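# Hang the headset on its stand's arm

## Task

Put the headset on the stand's arm so that it hangs upright by the top of its headband, in the span between the post and the lip, and is still. Most of its weight must rest directly on the stand's arm, not carried through the cable, with the robot taking at most a small share. In the end nothing but the stand, the cable and the robot may be in contact with the headset. The stand must remain upright and entirely on the table. The cable's loose end must lie above the table within its edges, and it must never, whether held or not, drop far below the tabletop or stick far out past the table's edge. The arms must not collide hard or push hard against each other; a hard push ends the run as a failure. Once the headset hangs still, declare the job finished, and release it and move the grippers away.

## Robot and tools

Robot: two arms, left_arm and right_arm, each with a parallel two-finger gripper. Bases in the scene frame: left_arm at (-0.014, +0.234, 0) m, quat_wxyz (+0.997, 0, 0, -0.080); right_arm at (+0.036, -0.319, 0) m, quat_wxyz (+0.998, 0, 0, +0.064). The names are labels, not image sides: left_arm sits on the +y side.

Scene frame: origin on the tabletop midway between the arms, +x out over the table, +z up. Result state lines report each gripper as end_effector_position (m) and end_effector_quat_wxyz in this frame. That point lies between the finger pads, roughly 1 cm short of the fingertips. Gripper axes: fingers extend along +z, and close and open along y. Reported hand positions can be off, more so at long reach. Mounting plates and the metal frame behind the arms are fixed obstacles.

The command row: 14 numbers, each within [-1, 1], always all 14 even if one arm is idle. Order: left_arm dx, dy, dz, rx, ry, rz, opening, then right_arm in that same order. dx..rz are offsets, expressed in that gripper's own axes, from the gripper's pose in the most recent result that showed it (before any such result in a scene, and for later calls within one reply, from where the robot is when the action begins). Scale: 1.0 = 0.6 m of translation or 180 degrees of turn; rx, ry, rz form a single rotation vector. Opening is absolute, not an offset: +1 fully open (0.094 m), -1 closed. Zero offsets do not mean hold still; they pull the gripper back to the reference pose.

Tools:
- execute_actions {actions, pictures}. actions is empty (just read state), or holds one item. An action item is {rows, steps}: up to 15 rows, steps 1 to 15 (default 15), each step 1/30 s; each row applies to one step and the final row repeats to fill. Every row is measured from the same reference pose, not from the row before it. A wait item is {steps: n} with n up to 300; it counts from the last result, reply time included. pictures (boolean) toggles camera images, which come by default.
- move {target, speed}: target is one 14-number row as above (offsets plus absolute openings). Each gripper travels in a straight line toward its target; both paths finish together, lasting 0.5 to 10 s (cut off at 10 s). speed is m/s, 0.002 to 0.5, default 0.25; rotation up to twice that in rad/s. Openings are sent at the start. Paths ignore obstacles and the other arm, and grippers may lag, drift or overshoot speed, especially with an arm near straight. The result adds a move: line with the ending (done, off_target, moving, held, fault) and which limits fired, plus each gripper's distance from its target. limits=paced means the sent pose was clipped; limits=held means a check blocked some steps, after which the arm may jump fast.
- wait {seconds 0 to 10}: lets time pass with no new command.
- zoom_image {camera, region [x0,y0,x1,y1]}: closer look at part of the latest image, at most 504x504 pixels; cameras cam_head_left, cam_head_right, cam_high, cam_low, cam_left_wrist, cam_right_wrist, each 504x504, origin top-left.
- read_manual {section: "licences"}: licence text only.
- finished_scene {scene}: pass the number of the current scene to end it and have it judged; irreversible.

Control behaviour: each step the commanded pose is clipped to within 70 mm and 16 degrees of the measured pose, then damped IK drives the joints, favouring position over orientation. After an action the arm continues only to its last clipped pose, so long moves need several calls; check the result. Arms tend to end a centimetre or more low and sag further under repeated zero offsets; to hold a pose, send the corrective offset in a reply's first call and zeros afterward, aiming higher if still low. A "Hand target" line shows where the controller currently drives each gripper. "pose unreachable" means the clearance check altered or blocked that arm's command; HELD marks steps where a row was not fully sent. FAULT lines report stops. Joint ranges (rad): waist -2.618 to 3.054, shoulder 0 to 3.142, elbow 0 to 3.142, wrist pitch -1.571 to 1.571, wrist yaw -1.571 to 1.571, wrist roll -2.094 to 2.094.

Gripping: grip_measured reads finger opening on the command scale (true width in metres is the last Joint positions value). To hold something, command about 0.03 below grip_measured for a firm grip, less for a lighter one. Readings may be off by about 1 mm per gripper. Pads push up to roughly 50-62 N, less on very thin parts.

Heat: holding loads warms motors. MOTOR HOT appears at 75 °C; at 90 °C that arm halts for 10 s; at 100 °C it goes limp and drops. Avoid long holds.

Things to avoid: arms striking or pressing each other; fast contacts and targets set deep past a contact (harder impacts and pushes); dropping the headset; knocking the stand over or anything off the table; letting the cable end dangle off the table edge or far below the top. Occasional outside tugs on held parts can occur. The simulation keeps running while you think, so keep replies short.

Each tool is called as name(argument=value, ...), one argument or row to a line, values as JSON.

## Session

execute_actions(
  actions=[],
)

Scene clock: 0.00 s of 4500.00 s.
left_arm: end_effector_position=(+0.6454, +0.0151, +0.3159) grip_measured=+1.000 end_effector_quat_wxyz=(+0.756, -0.125, +0.642, +0.029) | right_arm: end_effector_position=(+0.6547, -0.1403, +0.3170) grip_measured=+1.000 end_effector_quat_wxyz=(-0.591, +0.679, -0.319, +0.297)
Joint positions: left_arm=[-0.33   2.497  2.255  0.435 -0.711 -0.028  0.094] | right_arm=[ 0.015  2.142  1.937  0.059 -0.519 -1.67   0.094]
Joint velocities: left_arm=[ 0.002 -0.002  0.017 -0.007 -0.066 -0.007  0.   ] | right_arm=[-0.002  0.002 -0.017  0.022  0.007  0.007  0.   ]
Motor temperatures (°C, as the motors report them): left_arm=[26 27 28 28 26 28] | right_arm=[26 28 26 26 28 26]
Hand target (left_arm): +0.640, +0.018, +0.341; +0.769, -0.132, +0.626, +0.019
Hand target (right_arm): +0.653, -0.140, +0.318; -0.591, +0.680, -0.322, +0.293

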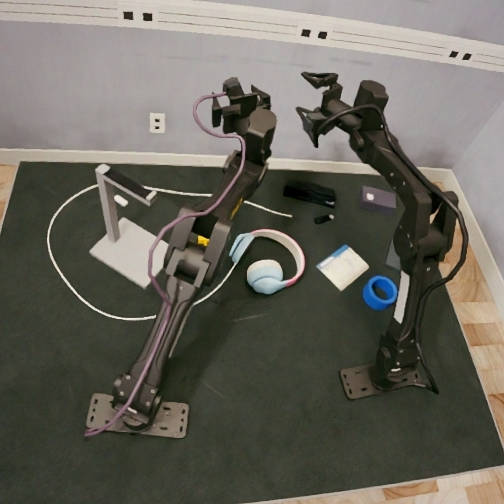

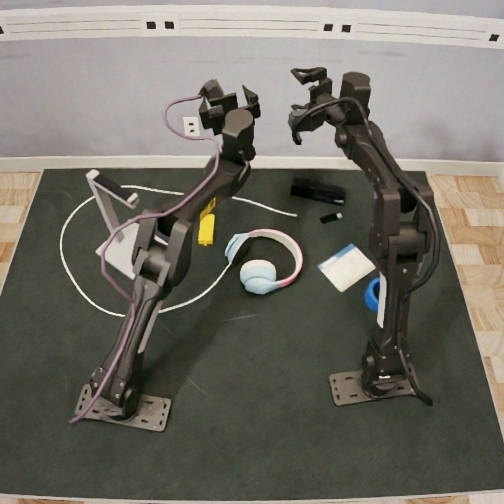

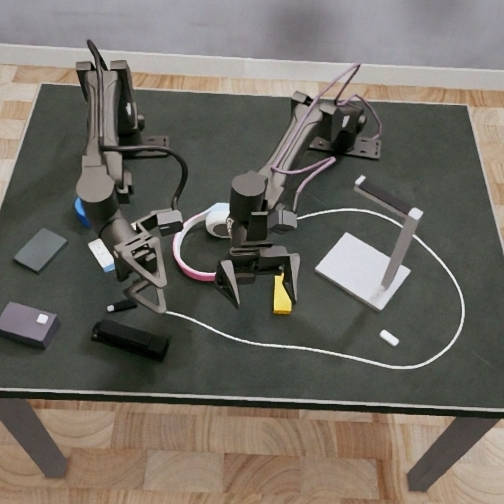

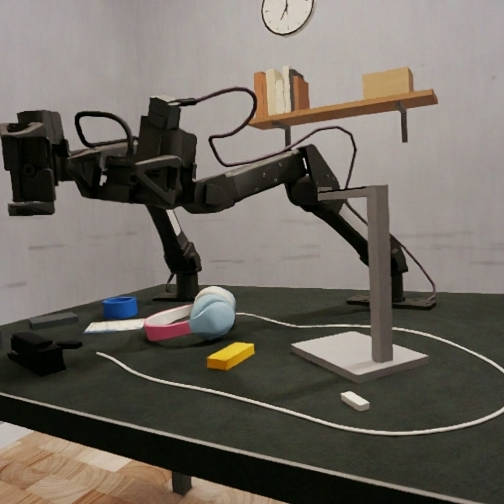

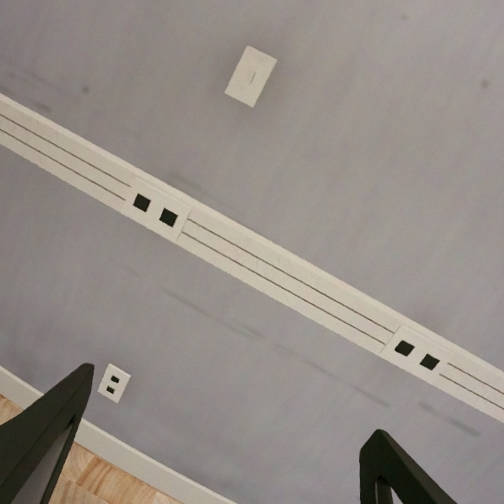

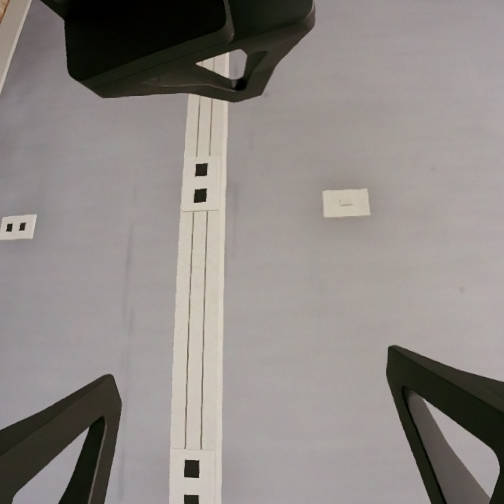

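move(
  target=[0,0,0,0,0,0,1,0.017,0.08,-0.645,0,0,0,1],
  speed=0.4,
)

move(
  target=[0.012,0.11,-0.575,0.021,0.548,0.091,1,0,0,0,0,0,0,1],
  speed=0.4,
)

Scene clock: 32.57 s of 4500.00 s.
left_arm: end_effector_position=(+0.6474, +0.0140, +0.3077) grip_measured=+1.000 end_effector_quat_wxyz=(+0.752, -0.122, +0.646, +0.032) | right_arm: end_effector_position=(+0.3611, -0.3939, +0.3064) grip_measured=+1.000 end_effector_quat_wxyz=(-0.605, +0.659, -0.326, +0.306)
Joint positions: left_arm=[-0.33   2.509  2.255  0.432 -0.711 -0.028  0.094] | right_arm=[-0.913  1.279  0.977 -0.217 -1.406 -2.093  0.094]
Joint velocities: left_arm=[-0.002 -0.022 -0.012  0.007  0.051  0.066  0.   ] | right_arm=[-0.007 -0.012  0.007 -0.066  0.037 -0.066  0.   ]
Motor temperatures (°C, as the motors report them): left_arm=[26 47 32 31 26 28] | right_arm=[26 40 31 30 28 26]
Hand target (left_arm): +0.645, +0.015, +0.316; +0.756, -0.125, +0.642, +0.029
Hand target (right_arm): +0.357, -0.392, +0.315; -0.606, +0.658, -0.323, +0.308
Off the commanded pose (left_arm): 0.008 m, 1 deg.
Off the commanded pose (right_arm): 0.014 m, 3 deg.
joint sent to its limit (right arm) — the command would take joint 6 (wrist roll) past its lower limit, so that joint was sent only as far as its limit.
After step 90, 27.67 s passed at rest.
move: off_target (right_arm)

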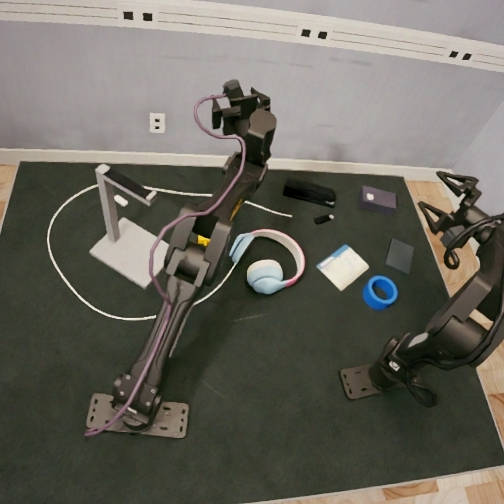

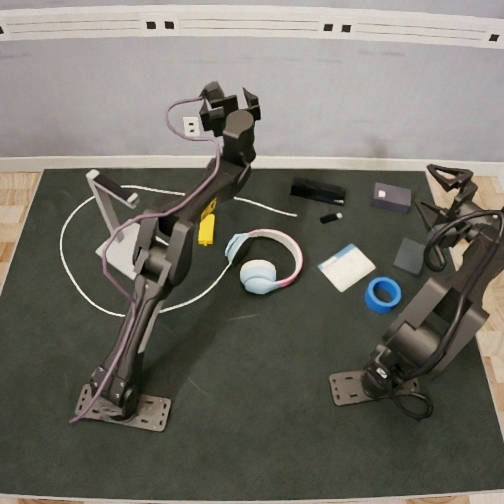

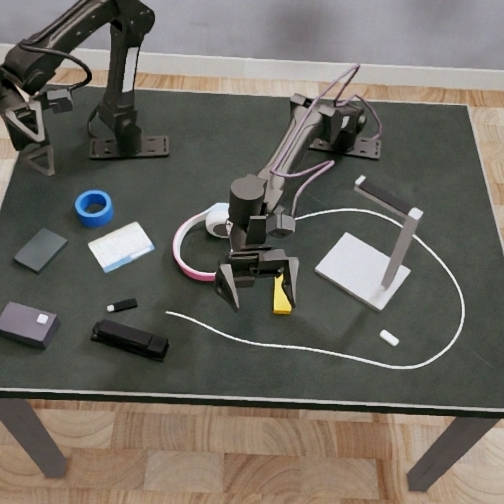

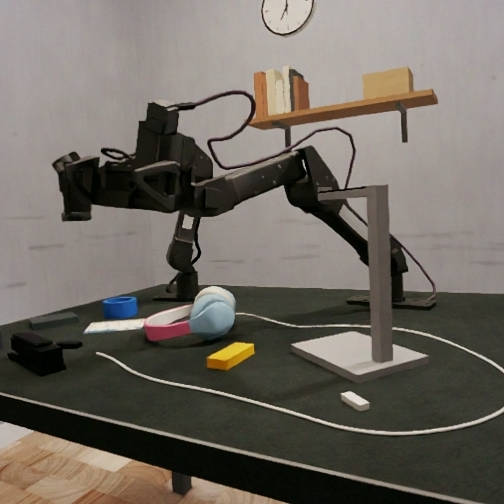

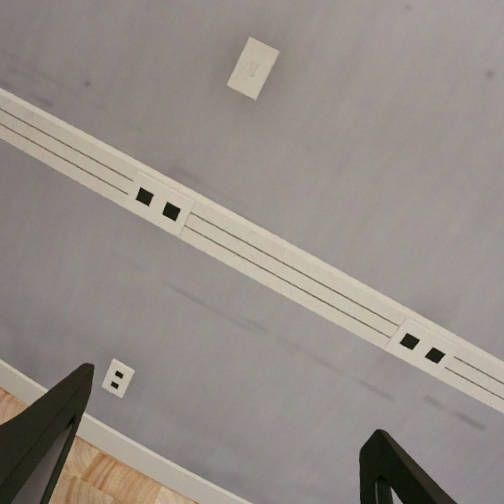

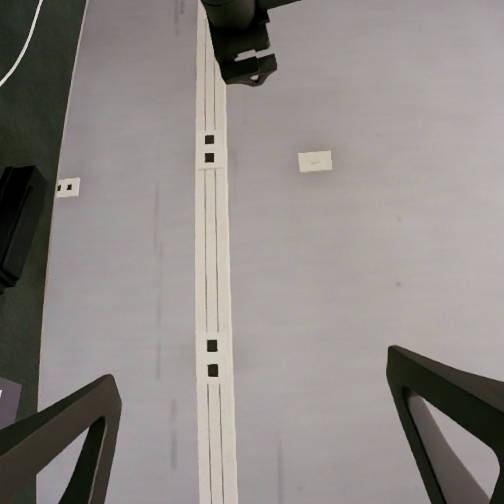

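Scene clock: 35.40 s of 4500.00 s.
left_arm: end_effector_position=(+0.3055, -0.0025, +0.2346) grip_measured=+1.000 end_effector_quat_wxyz=(+0.085, +0.007, +0.994, -0.068) | right_arm: end_effector_position=(+0.3612, -0.3941, +0.3067) grip_measured=+1.000 end_effector_quat_wxyz=(-0.604, +0.659, -0.325, +0.308)
Joint positions: left_arm=[-0.475  1.956  2.184 -1.582  0.01  -0.622  0.094] | right_arm=[-0.913  1.279  0.977 -0.213 -1.405 -2.093  0.094]
Joint velocities: left_arm=[ 0.002  0.007 -0.007  0.037  0.037  0.007  0.   ] | right_arm=[-0.022 -0.002  0.012 -0.007  0.051  0.022  0.   ]
Motor temperatures (°C, as the motors report them): left_arm=[26 47 32 31 26 28] | right_arm=[26 39 31 30 28 26]
Hand target (left_arm): +0.301, -0.002, +0.243; +0.091, +0.007, +0.993, -0.076
Hand target (right_arm): +0.361, -0.394, +0.306; -0.604, +0.659, -0.326, +0.306
Off the commanded pose (left_arm): 0.011 m, 13 deg.
Off the commanded pose (right_arm): 0.000 m, 0 deg.
joint sent to its limit (left arm) — the command would take joint 4 (wrist pitch) past its lower limit, so that joint was sent only as far as its limit.
move: off_target (left_arm)

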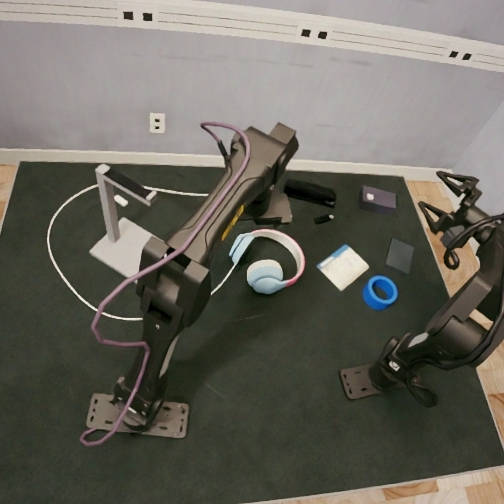

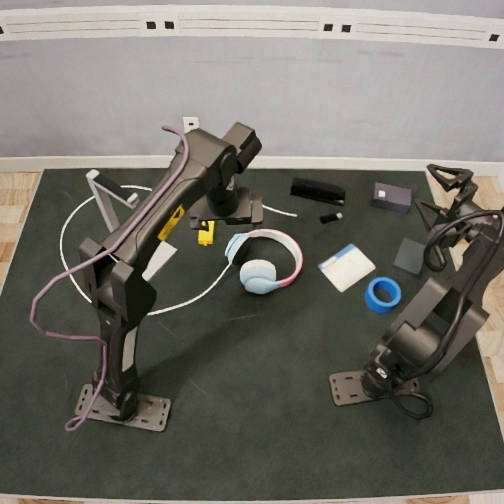

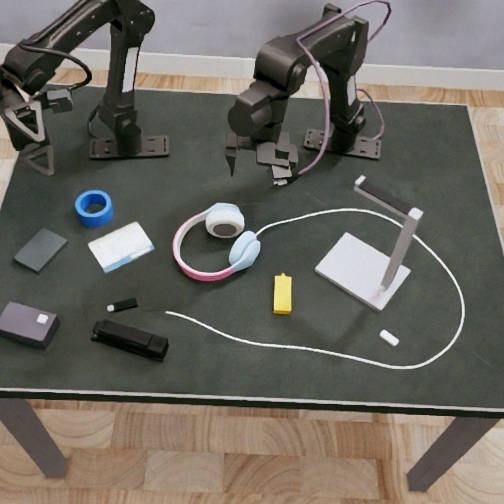

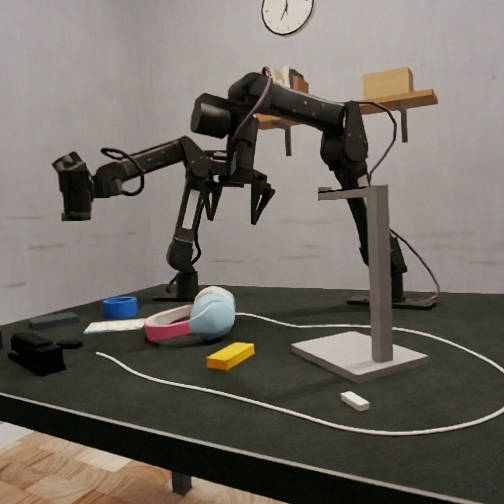

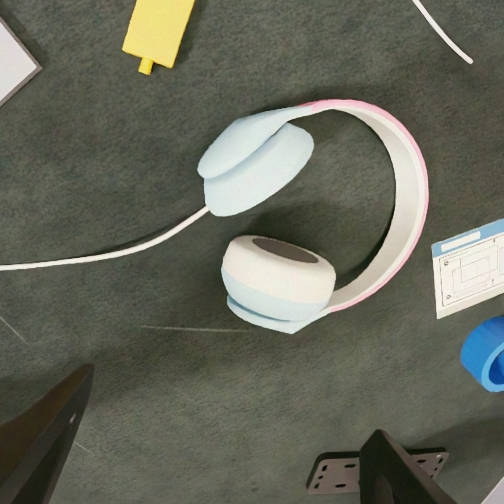

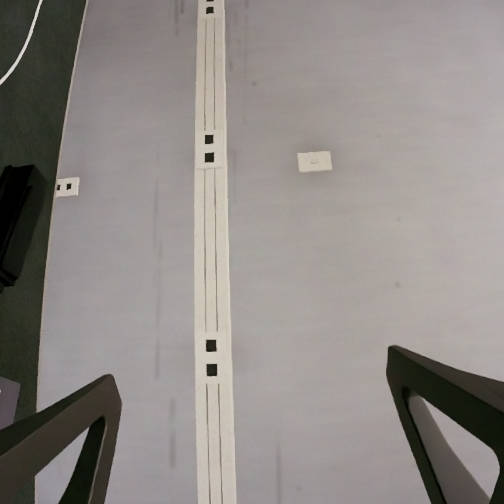

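move(
  target=[0.025,-0.205,0.21,-0.043,0.054,0,1,0,0,0,0,0,0,1],
)

Scene clock: 47.47 s of 4500.00 s.
left_arm: end_effector_position=(+0.3051, -0.1384, +0.1058) grip_measured=+1.000 end_effector_quat_wxyz=(+0.019, +0.011, +0.999, -0.031) | right_arm: end_effector_position=(+0.3614, -0.3942, +0.3070) grip_measured=+1.000 end_effector_quat_wxyz=(-0.604, +0.660, -0.324, +0.309)
Joint positions: left_arm=[-0.7    2.513  2.596 -1.581  0.012 -0.838  0.094] | right_arm=[-0.913  1.279  0.977 -0.21  -1.405 -2.093  0.094]
Joint velocities: left_arm=[-0.002 -0.007 -0.007 -0.11   0.022 -0.007  0.   ] | right_arm=[ 0.002  0.002 -0.007  0.037  0.051 -0.037  0.   ]
Motor temperatures (°C, as the motors report them): left_arm=[26 44 31 30 26 28] | right_arm=[26 35 31 29 28 26]
Hand target (left_arm): +0.310, -0.140, +0.124; +0.040, +0.007, +0.998, -0.047
Hand target (right_arm): +0.361, -0.394, +0.307; -0.604, +0.659, -0.325, +0.308
Off the commanded pose (left_arm): 0.020 m, 4 deg.
Off the commanded pose (right_arm): 0.000 m, 0 deg.
joint sent to its limit (left arm) — the command would take joint 4 (wrist pitch) past its lower limit, so that joint was sent only as far as its limit.
After step 90, 7.73 s passed at rest.
move: off_target (left_arm)

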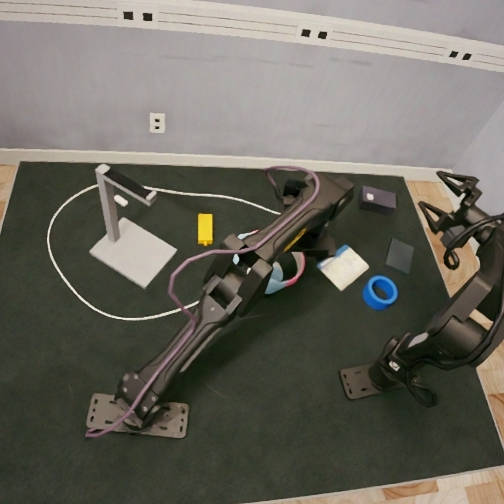

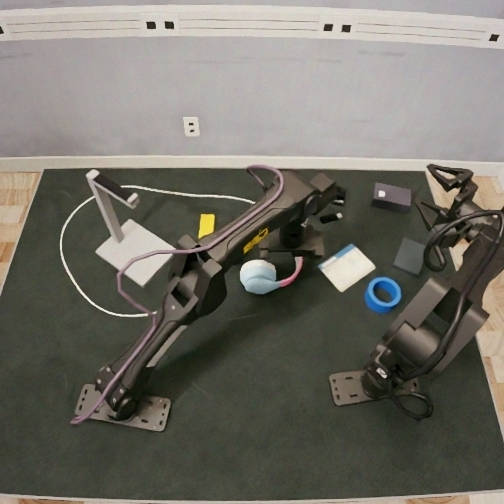

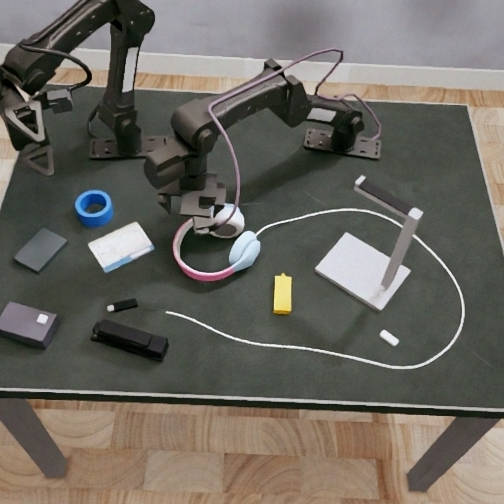

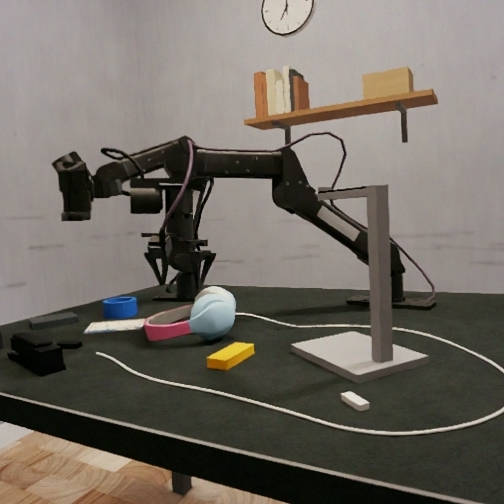

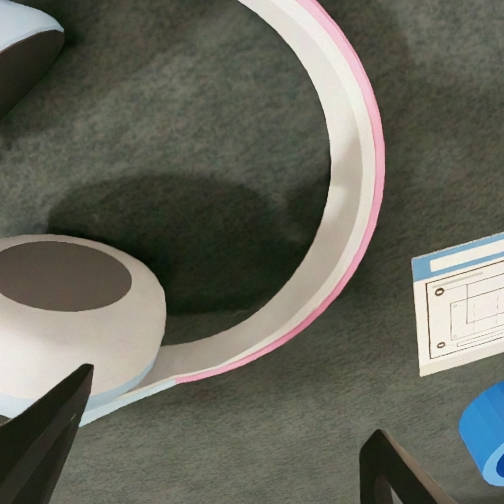

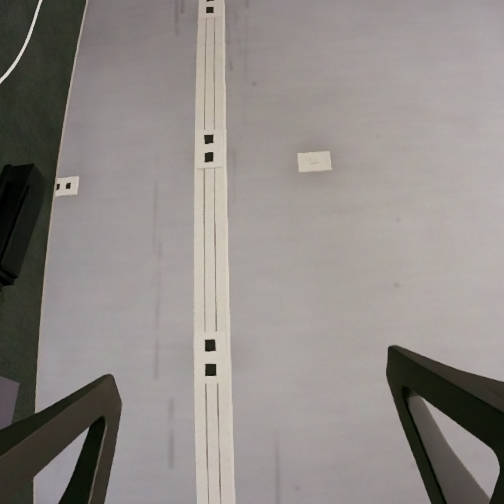

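move(
  target=[-0.04,-0.078,0.04,-0.02,0.01,0.11,1,0,0,0,0,0,0,1],
)

Scene clock: 56.10 s of 4500.00 s.
left_arm: end_effector_position=(+0.3224, -0.1782, +0.0706) grip_measured=+1.000 end_effector_quat_wxyz=(+0.053, +0.175, +0.982, -0.049) | right_arm: end_effector_position=(+0.3615, -0.3943, +0.3073) grip_measured=+1.000 end_effector_quat_wxyz=(-0.603, +0.660, -0.323, +0.310)
Joint positions: left_arm=[-0.726  2.723  2.849 -1.554  0.006 -0.534  0.094] | right_arm=[-0.913  1.279  0.977 -0.206 -1.405 -2.093  0.094]
Joint velocities: left_arm=[ 0.002  0.007 -0.002 -0.066 -0.022  0.022  0.   ] | right_arm=[ 0.007 -0.002  0.007  0.037  0.022  0.051  0.   ]
Motor temperatures (°C, as the motors report them): left_arm=[26 46 32 30 26 28] | right_arm=[26 33 31 29 28 26]
Hand target (left_arm): +0.329, -0.185, +0.085; +0.082, +0.181, +0.978, -0.060
Hand target (right_arm): +0.361, -0.394, +0.307; -0.604, +0.660, -0.324, +0.309
Off the commanded pose (left_arm): 0.019 m, 8 deg.
Off the commanded pose (right_arm): 0.000 m, 0 deg.
elbow stopped short (left arm): the move would have taken joint 3 (elbow) straighter than the controller allows; a more bent joint 3 avoids this.
After step 90, 4.37 s passed at rest.
move: off_target (left_arm)

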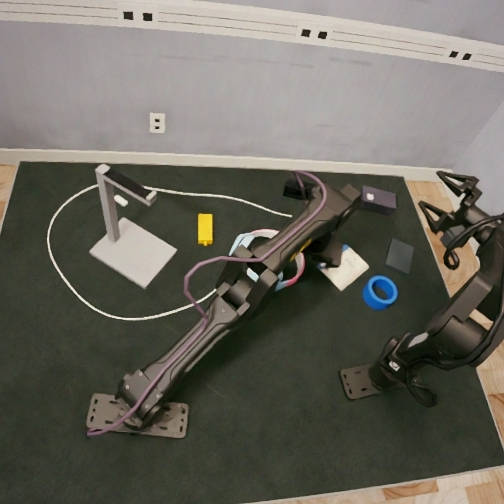

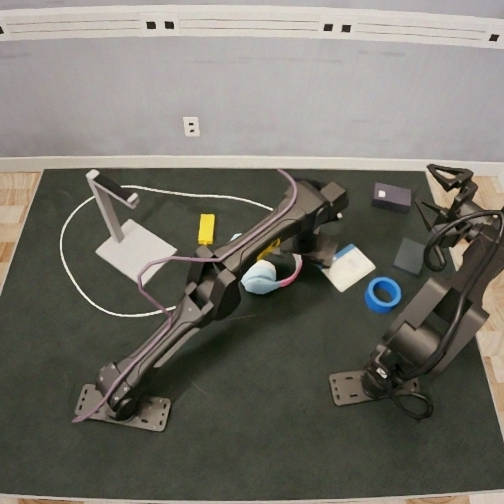

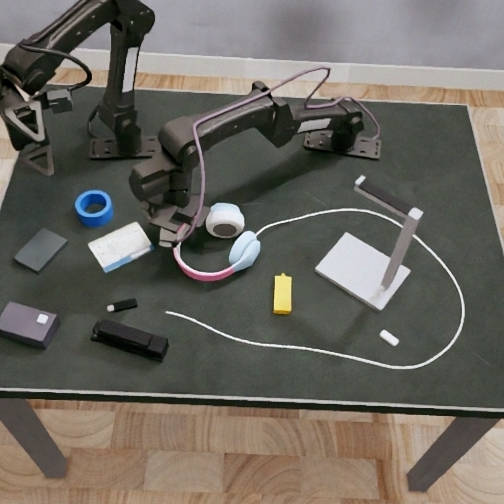

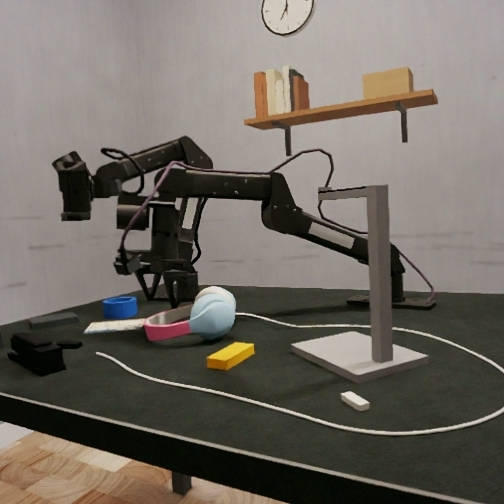

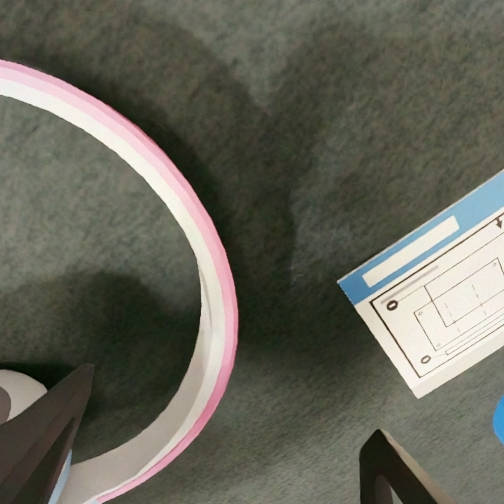

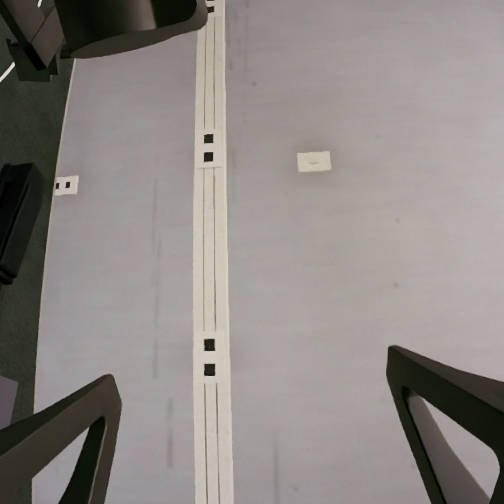

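move(
  target=[0,0.012,0.05,0,0,0,0.6,0,0,0,0,0,0,1],
  speed=0.1,
)

Scene clock: 61.93 s of 4500.00 s.
left_arm: end_effector_position=(+0.3213, -0.1721, +0.0220) grip_measured=+0.601 end_effector_quat_wxyz=(+0.033, +0.175, +0.984, -0.032) | right_arm: end_effector_position=(+0.3616, -0.3944, +0.3076) grip_measured=+1.000 end_effector_quat_wxyz=(-0.603, +0.661, -0.322, +0.311)
Joint positions: left_arm=[-0.72   2.653  2.52  -1.345  0.006 -0.528  0.075] | right_arm=[-0.913  1.279  0.977 -0.203 -1.405 -2.093  0.094]
Joint velocities: left_arm=[-0.002 -0.022  0.007 -0.022 -0.022  0.022  0.   ] | right_arm=[ 0.002 -0.007  0.012 -0.022  0.051  0.007  0.   ]
Motor temperatures (°C, as the motors report them): left_arm=[26 47 32 30 26 28] | right_arm=[26 33 31 29 28 26]
Hand target (left_arm): +0.328, -0.175, +0.040; +0.052, +0.174, +0.982, -0.048
Hand target (right_arm): +0.361, -0.394, +0.307; -0.603, +0.660, -0.323, +0.310
Off the commanded pose (left_arm): 0.020 m, 3 deg.
Off the commanded pose (right_arm): 0.000 m, 0 deg.
After step 90, 1.70 s passed at rest.
move: off_target (left_arm)

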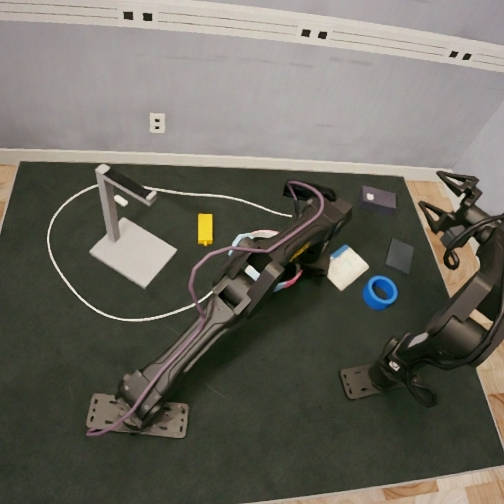

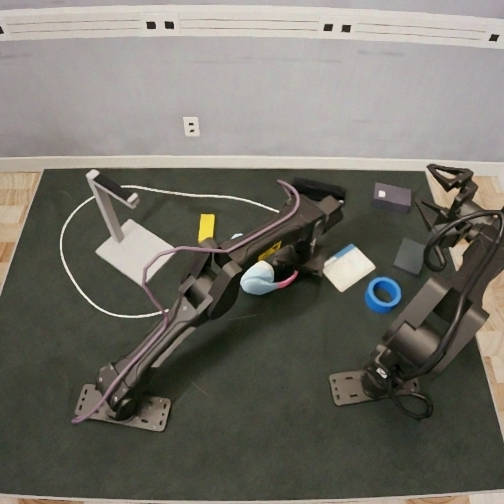

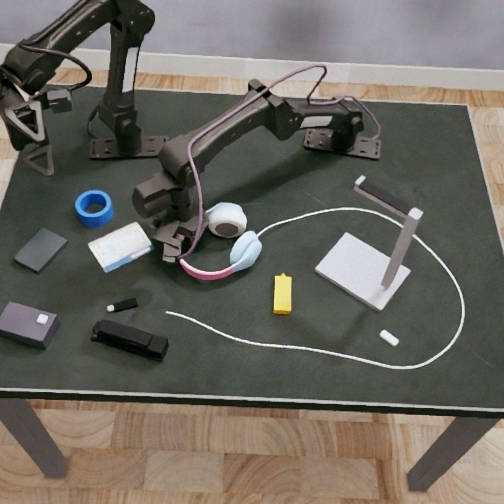

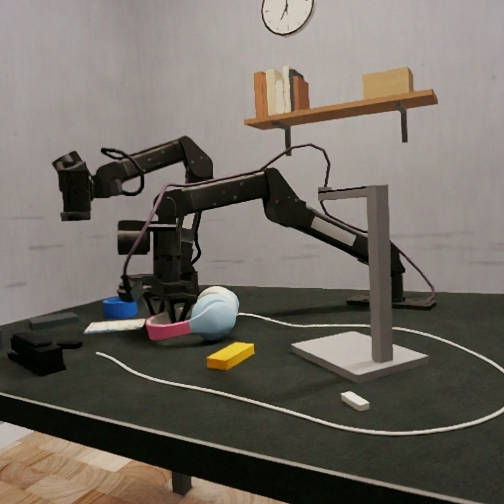

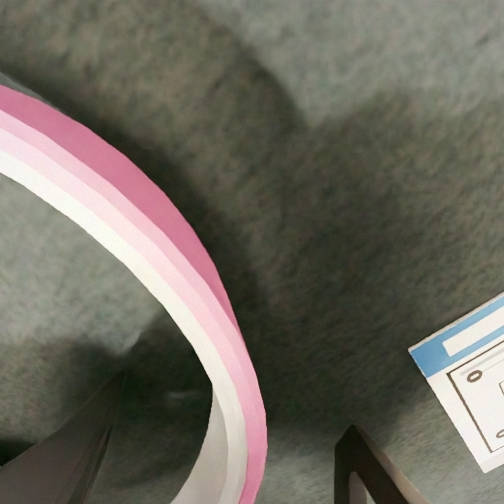

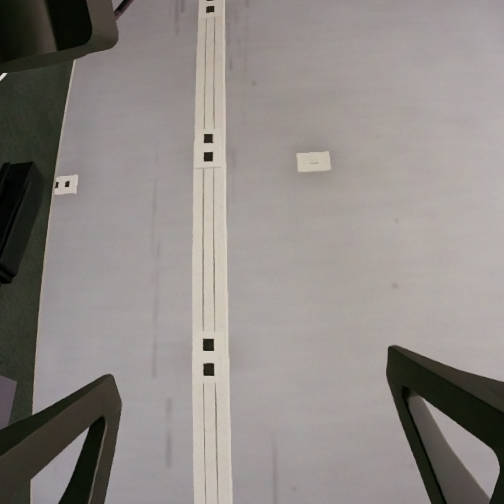

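move(
  target=[0,0,-0.03,0,0,0,-1,0,0,0,0,0,0,1],
  speed=0.03,
)

move(
  target=[0.1,0.15,-0.3,0,-0.1,0,-1,0,0,0,0,0,0,1],
  speed=0.15,
)

Scene clock: 67.77 s of 4500.00 s.
left_arm: end_effector_position=(+0.3198, -0.1650, +0.0322) grip_measured=-0.807 end_effector_quat_wxyz=(+0.035, +0.179, +0.983, -0.015) | right_arm: end_effector_position=(+0.3618, -0.3946, +0.3079) grip_measured=+1.000 end_effector_quat_wxyz=(-0.602, +0.661, -0.321, +0.313)
Joint positions: left_arm=[-0.723  2.651  2.557 -1.405 -0.021 -0.522  0.009] | right_arm=[-0.913  1.279  0.977 -0.199 -1.405 -2.093  0.094]
Joint velocities: left_arm=[ 0.002 -0.017  0.002 -0.051 -0.022 -0.022  0.   ] | right_arm=[-0.007  0.002 -0.007  0.022  0.037 -0.037  0.   ]
Motor temperatures (°C, as the motors report them): left_arm=[26 50 32 30 26 28] | right_arm=[26 32 31 30 28 26]
Hand target (left_arm): +0.320, -0.171, +0.040; +0.034, +0.175, +0.983, -0.033
Hand target (right_arm): +0.362, -0.394, +0.308; -0.603, +0.661, -0.322, +0.311
Off the commanded pose (left_arm): 0.010 m, 2 deg.
Off the commanded pose (right_arm): 0.000 m, 0 deg.
After step 90, 2.00 s passed at rest.
move: done

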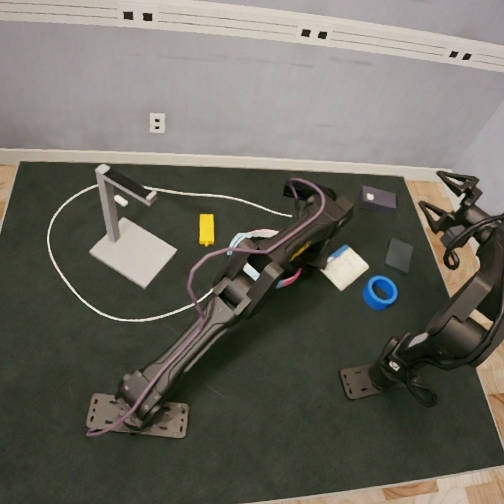

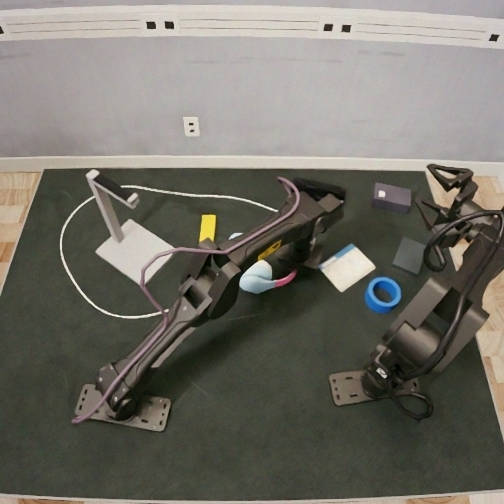

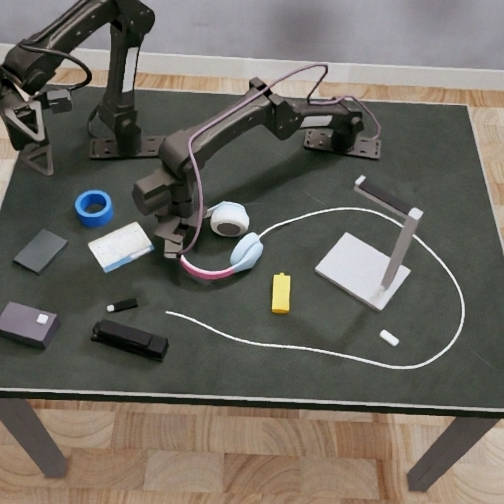

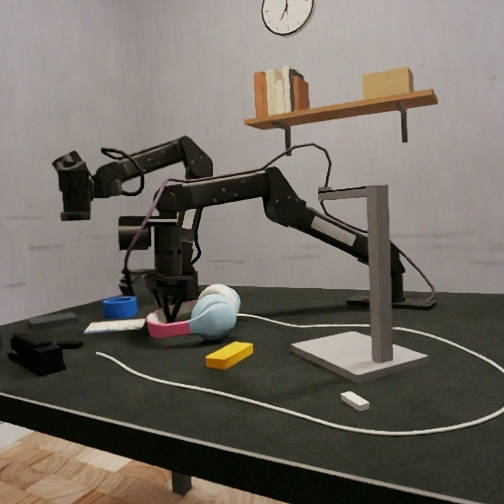

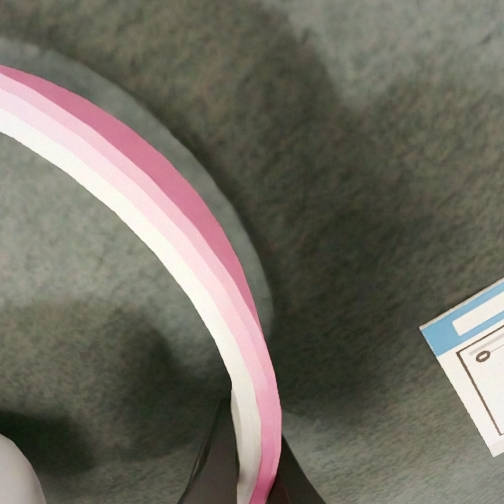

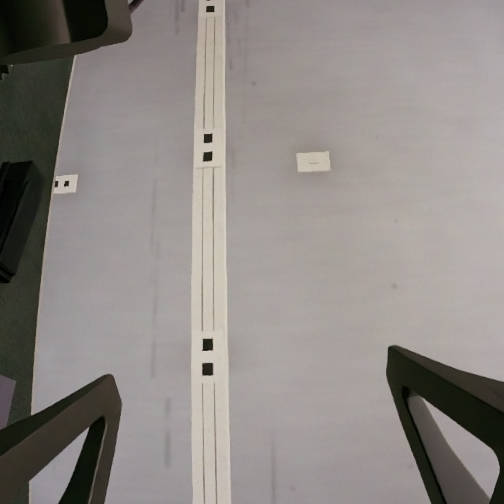

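Scene clock: 69.57 s of 4500.00 s.
left_arm: end_effector_position=(+0.2754, -0.0628, +0.1937) grip_measured=-0.811 end_effector_quat_wxyz=(+0.162, +0.176, +0.970, -0.052) | right_arm: end_effector_position=(+0.3619, -0.3947, +0.3082) grip_measured=+1.000 end_effector_quat_wxyz=(-0.602, +0.661, -0.320, +0.314)
Joint positions: left_arm=[-0.691  1.838  1.817 -1.228 -0.119 -0.473  0.009] | right_arm=[-0.913  1.279  0.977 -0.196 -1.405 -2.093  0.094]
Joint velocities: left_arm=[-0.002  0.002 -0.007 -0.007  0.022 -0.022 -0.   ] | right_arm=[-0.002 -0.002 -0.002  0.007 -0.051 -0.007  0.   ]
Motor temperatures (°C, as the motors report them): left_arm=[26 50 32 30 26 28] | right_arm=[26 32 31 30 28 26]
Hand target (left_arm): +0.282, -0.053, +0.206; +0.188, +0.174, +0.966, -0.041
Hand target (right_arm): +0.362, -0.395, +0.308; -0.602, +0.661, -0.321, +0.313
Off the commanded pose (left_arm): 0.018 m, 3 deg.
Off the commanded pose (right_arm): 0.000 m, 0 deg.
move: off_target (left_arm)

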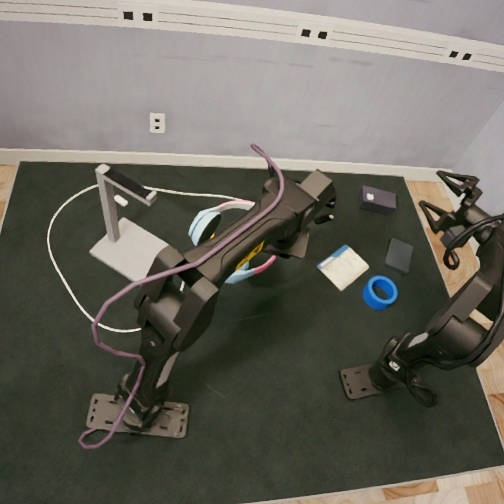

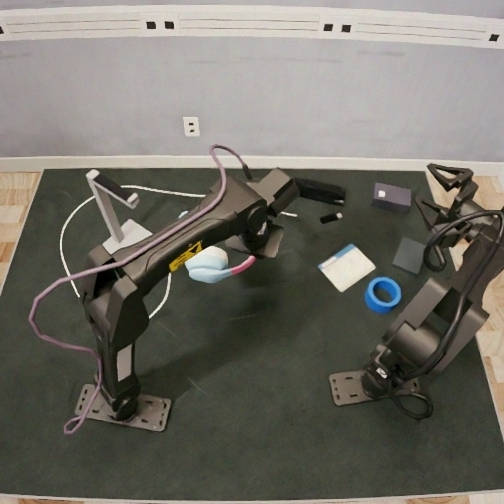

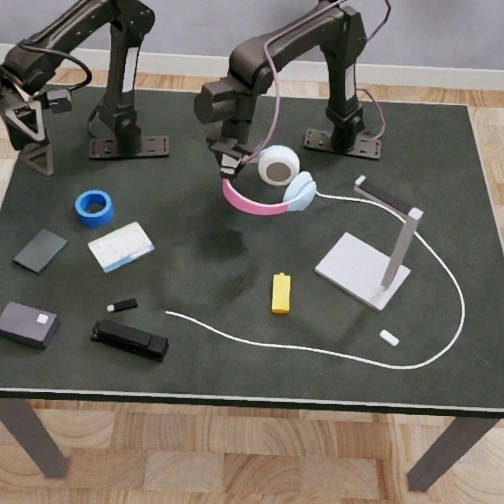

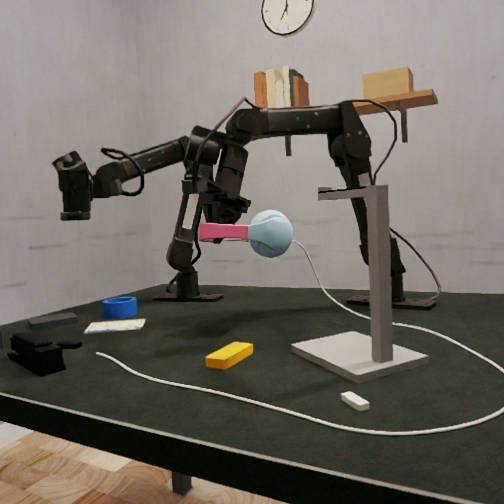

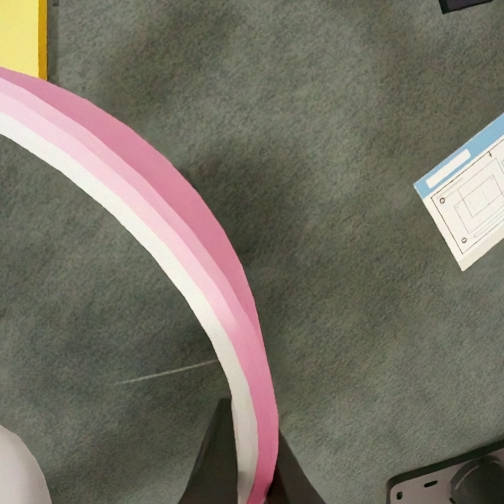

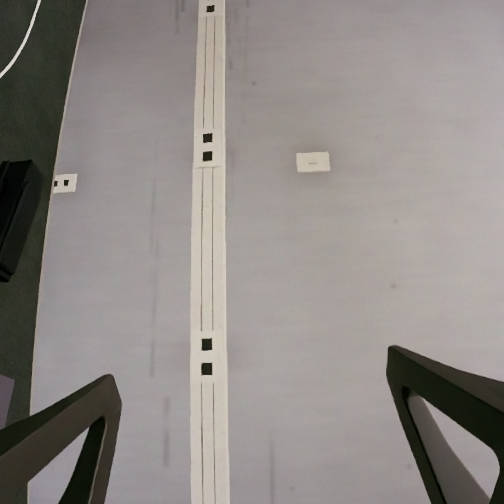

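move(
  target=[-0.098,0.198,-0.223,-0.141,-0.491,-0.423,-1,0,0,0,0,0,0,1],
  speed=0.25,
)

Scene clock: 96.30 s of 4500.00 s.
left_arm: end_effector_position=(+0.3309, +0.0435, +0.3066) grip_measured=-0.811 end_effector_quat_wxyz=(+0.674, -0.475, +0.559, -0.091) | right_arm: end_effector_position=(+0.3620, -0.3948, +0.3085) grip_measured=+1.000 end_effector_quat_wxyz=(-0.601, +0.662, -0.318, +0.315)
Joint positions: left_arm=[-0.815  1.769  1.565 -1.037 -1.491 -2.079  0.009] | right_arm=[-0.913  1.279  0.977 -0.192 -1.405 -2.093  0.094]
Joint velocities: left_arm=[-0.012  0.002 -0.002 -0.095  0.007 -0.037  0.001] | right_arm=[-0.012 -0.007  0.007  0.037 -0.066  0.022  0.   ]
Motor temperatures (°C, as the motors report them): left_arm=[26 44 32 30 26 28] | right_arm=[26 32 31 30 28 26]
Hand target (left_arm): +0.329, +0.052, +0.333; +0.700, -0.472, +0.529, -0.090
Hand target (right_arm): +0.362, -0.395, +0.308; -0.602, +0.661, -0.320, +0.314
Off the commanded pose (left_arm): 0.028 m, 10 deg.
Off the commanded pose (right_arm): 0.000 m, 0 deg.
joint sent to its limit (left arm) — the command would take joint 5 (wrist yaw) past its lower limit and joint 6 (wrist roll) past its lower limit, so those joints were sent only as far as their limits.
After step 90, 19.17 s passed at rest.
move: off_target (left_arm)

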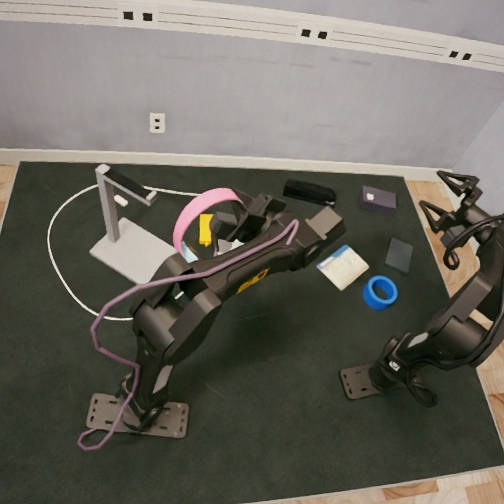

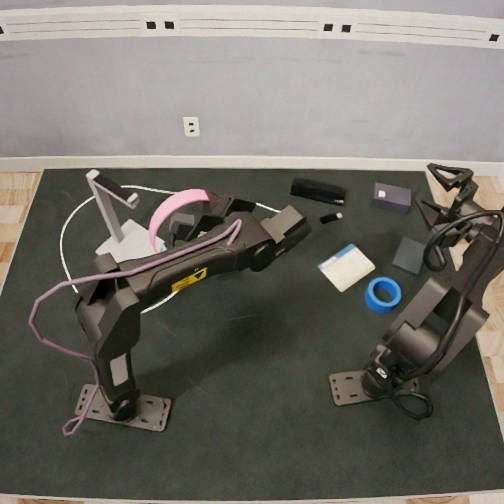

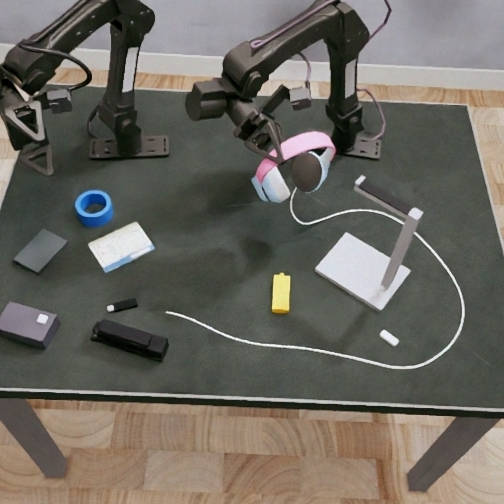

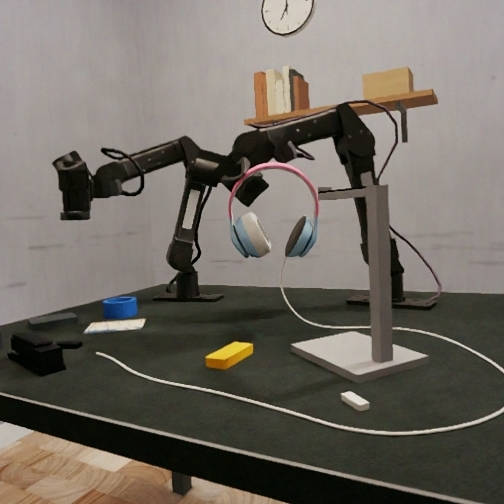

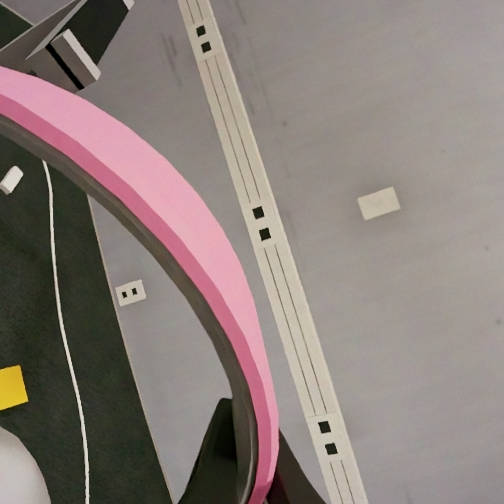

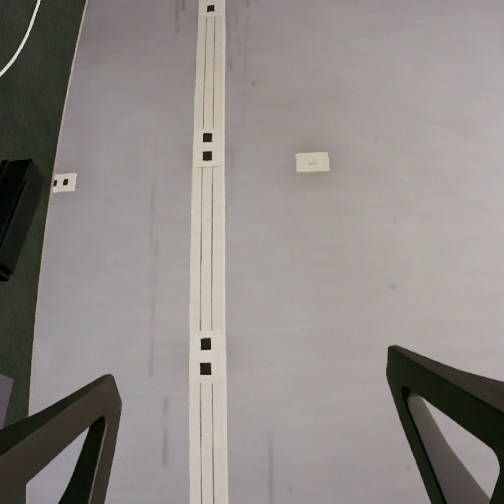

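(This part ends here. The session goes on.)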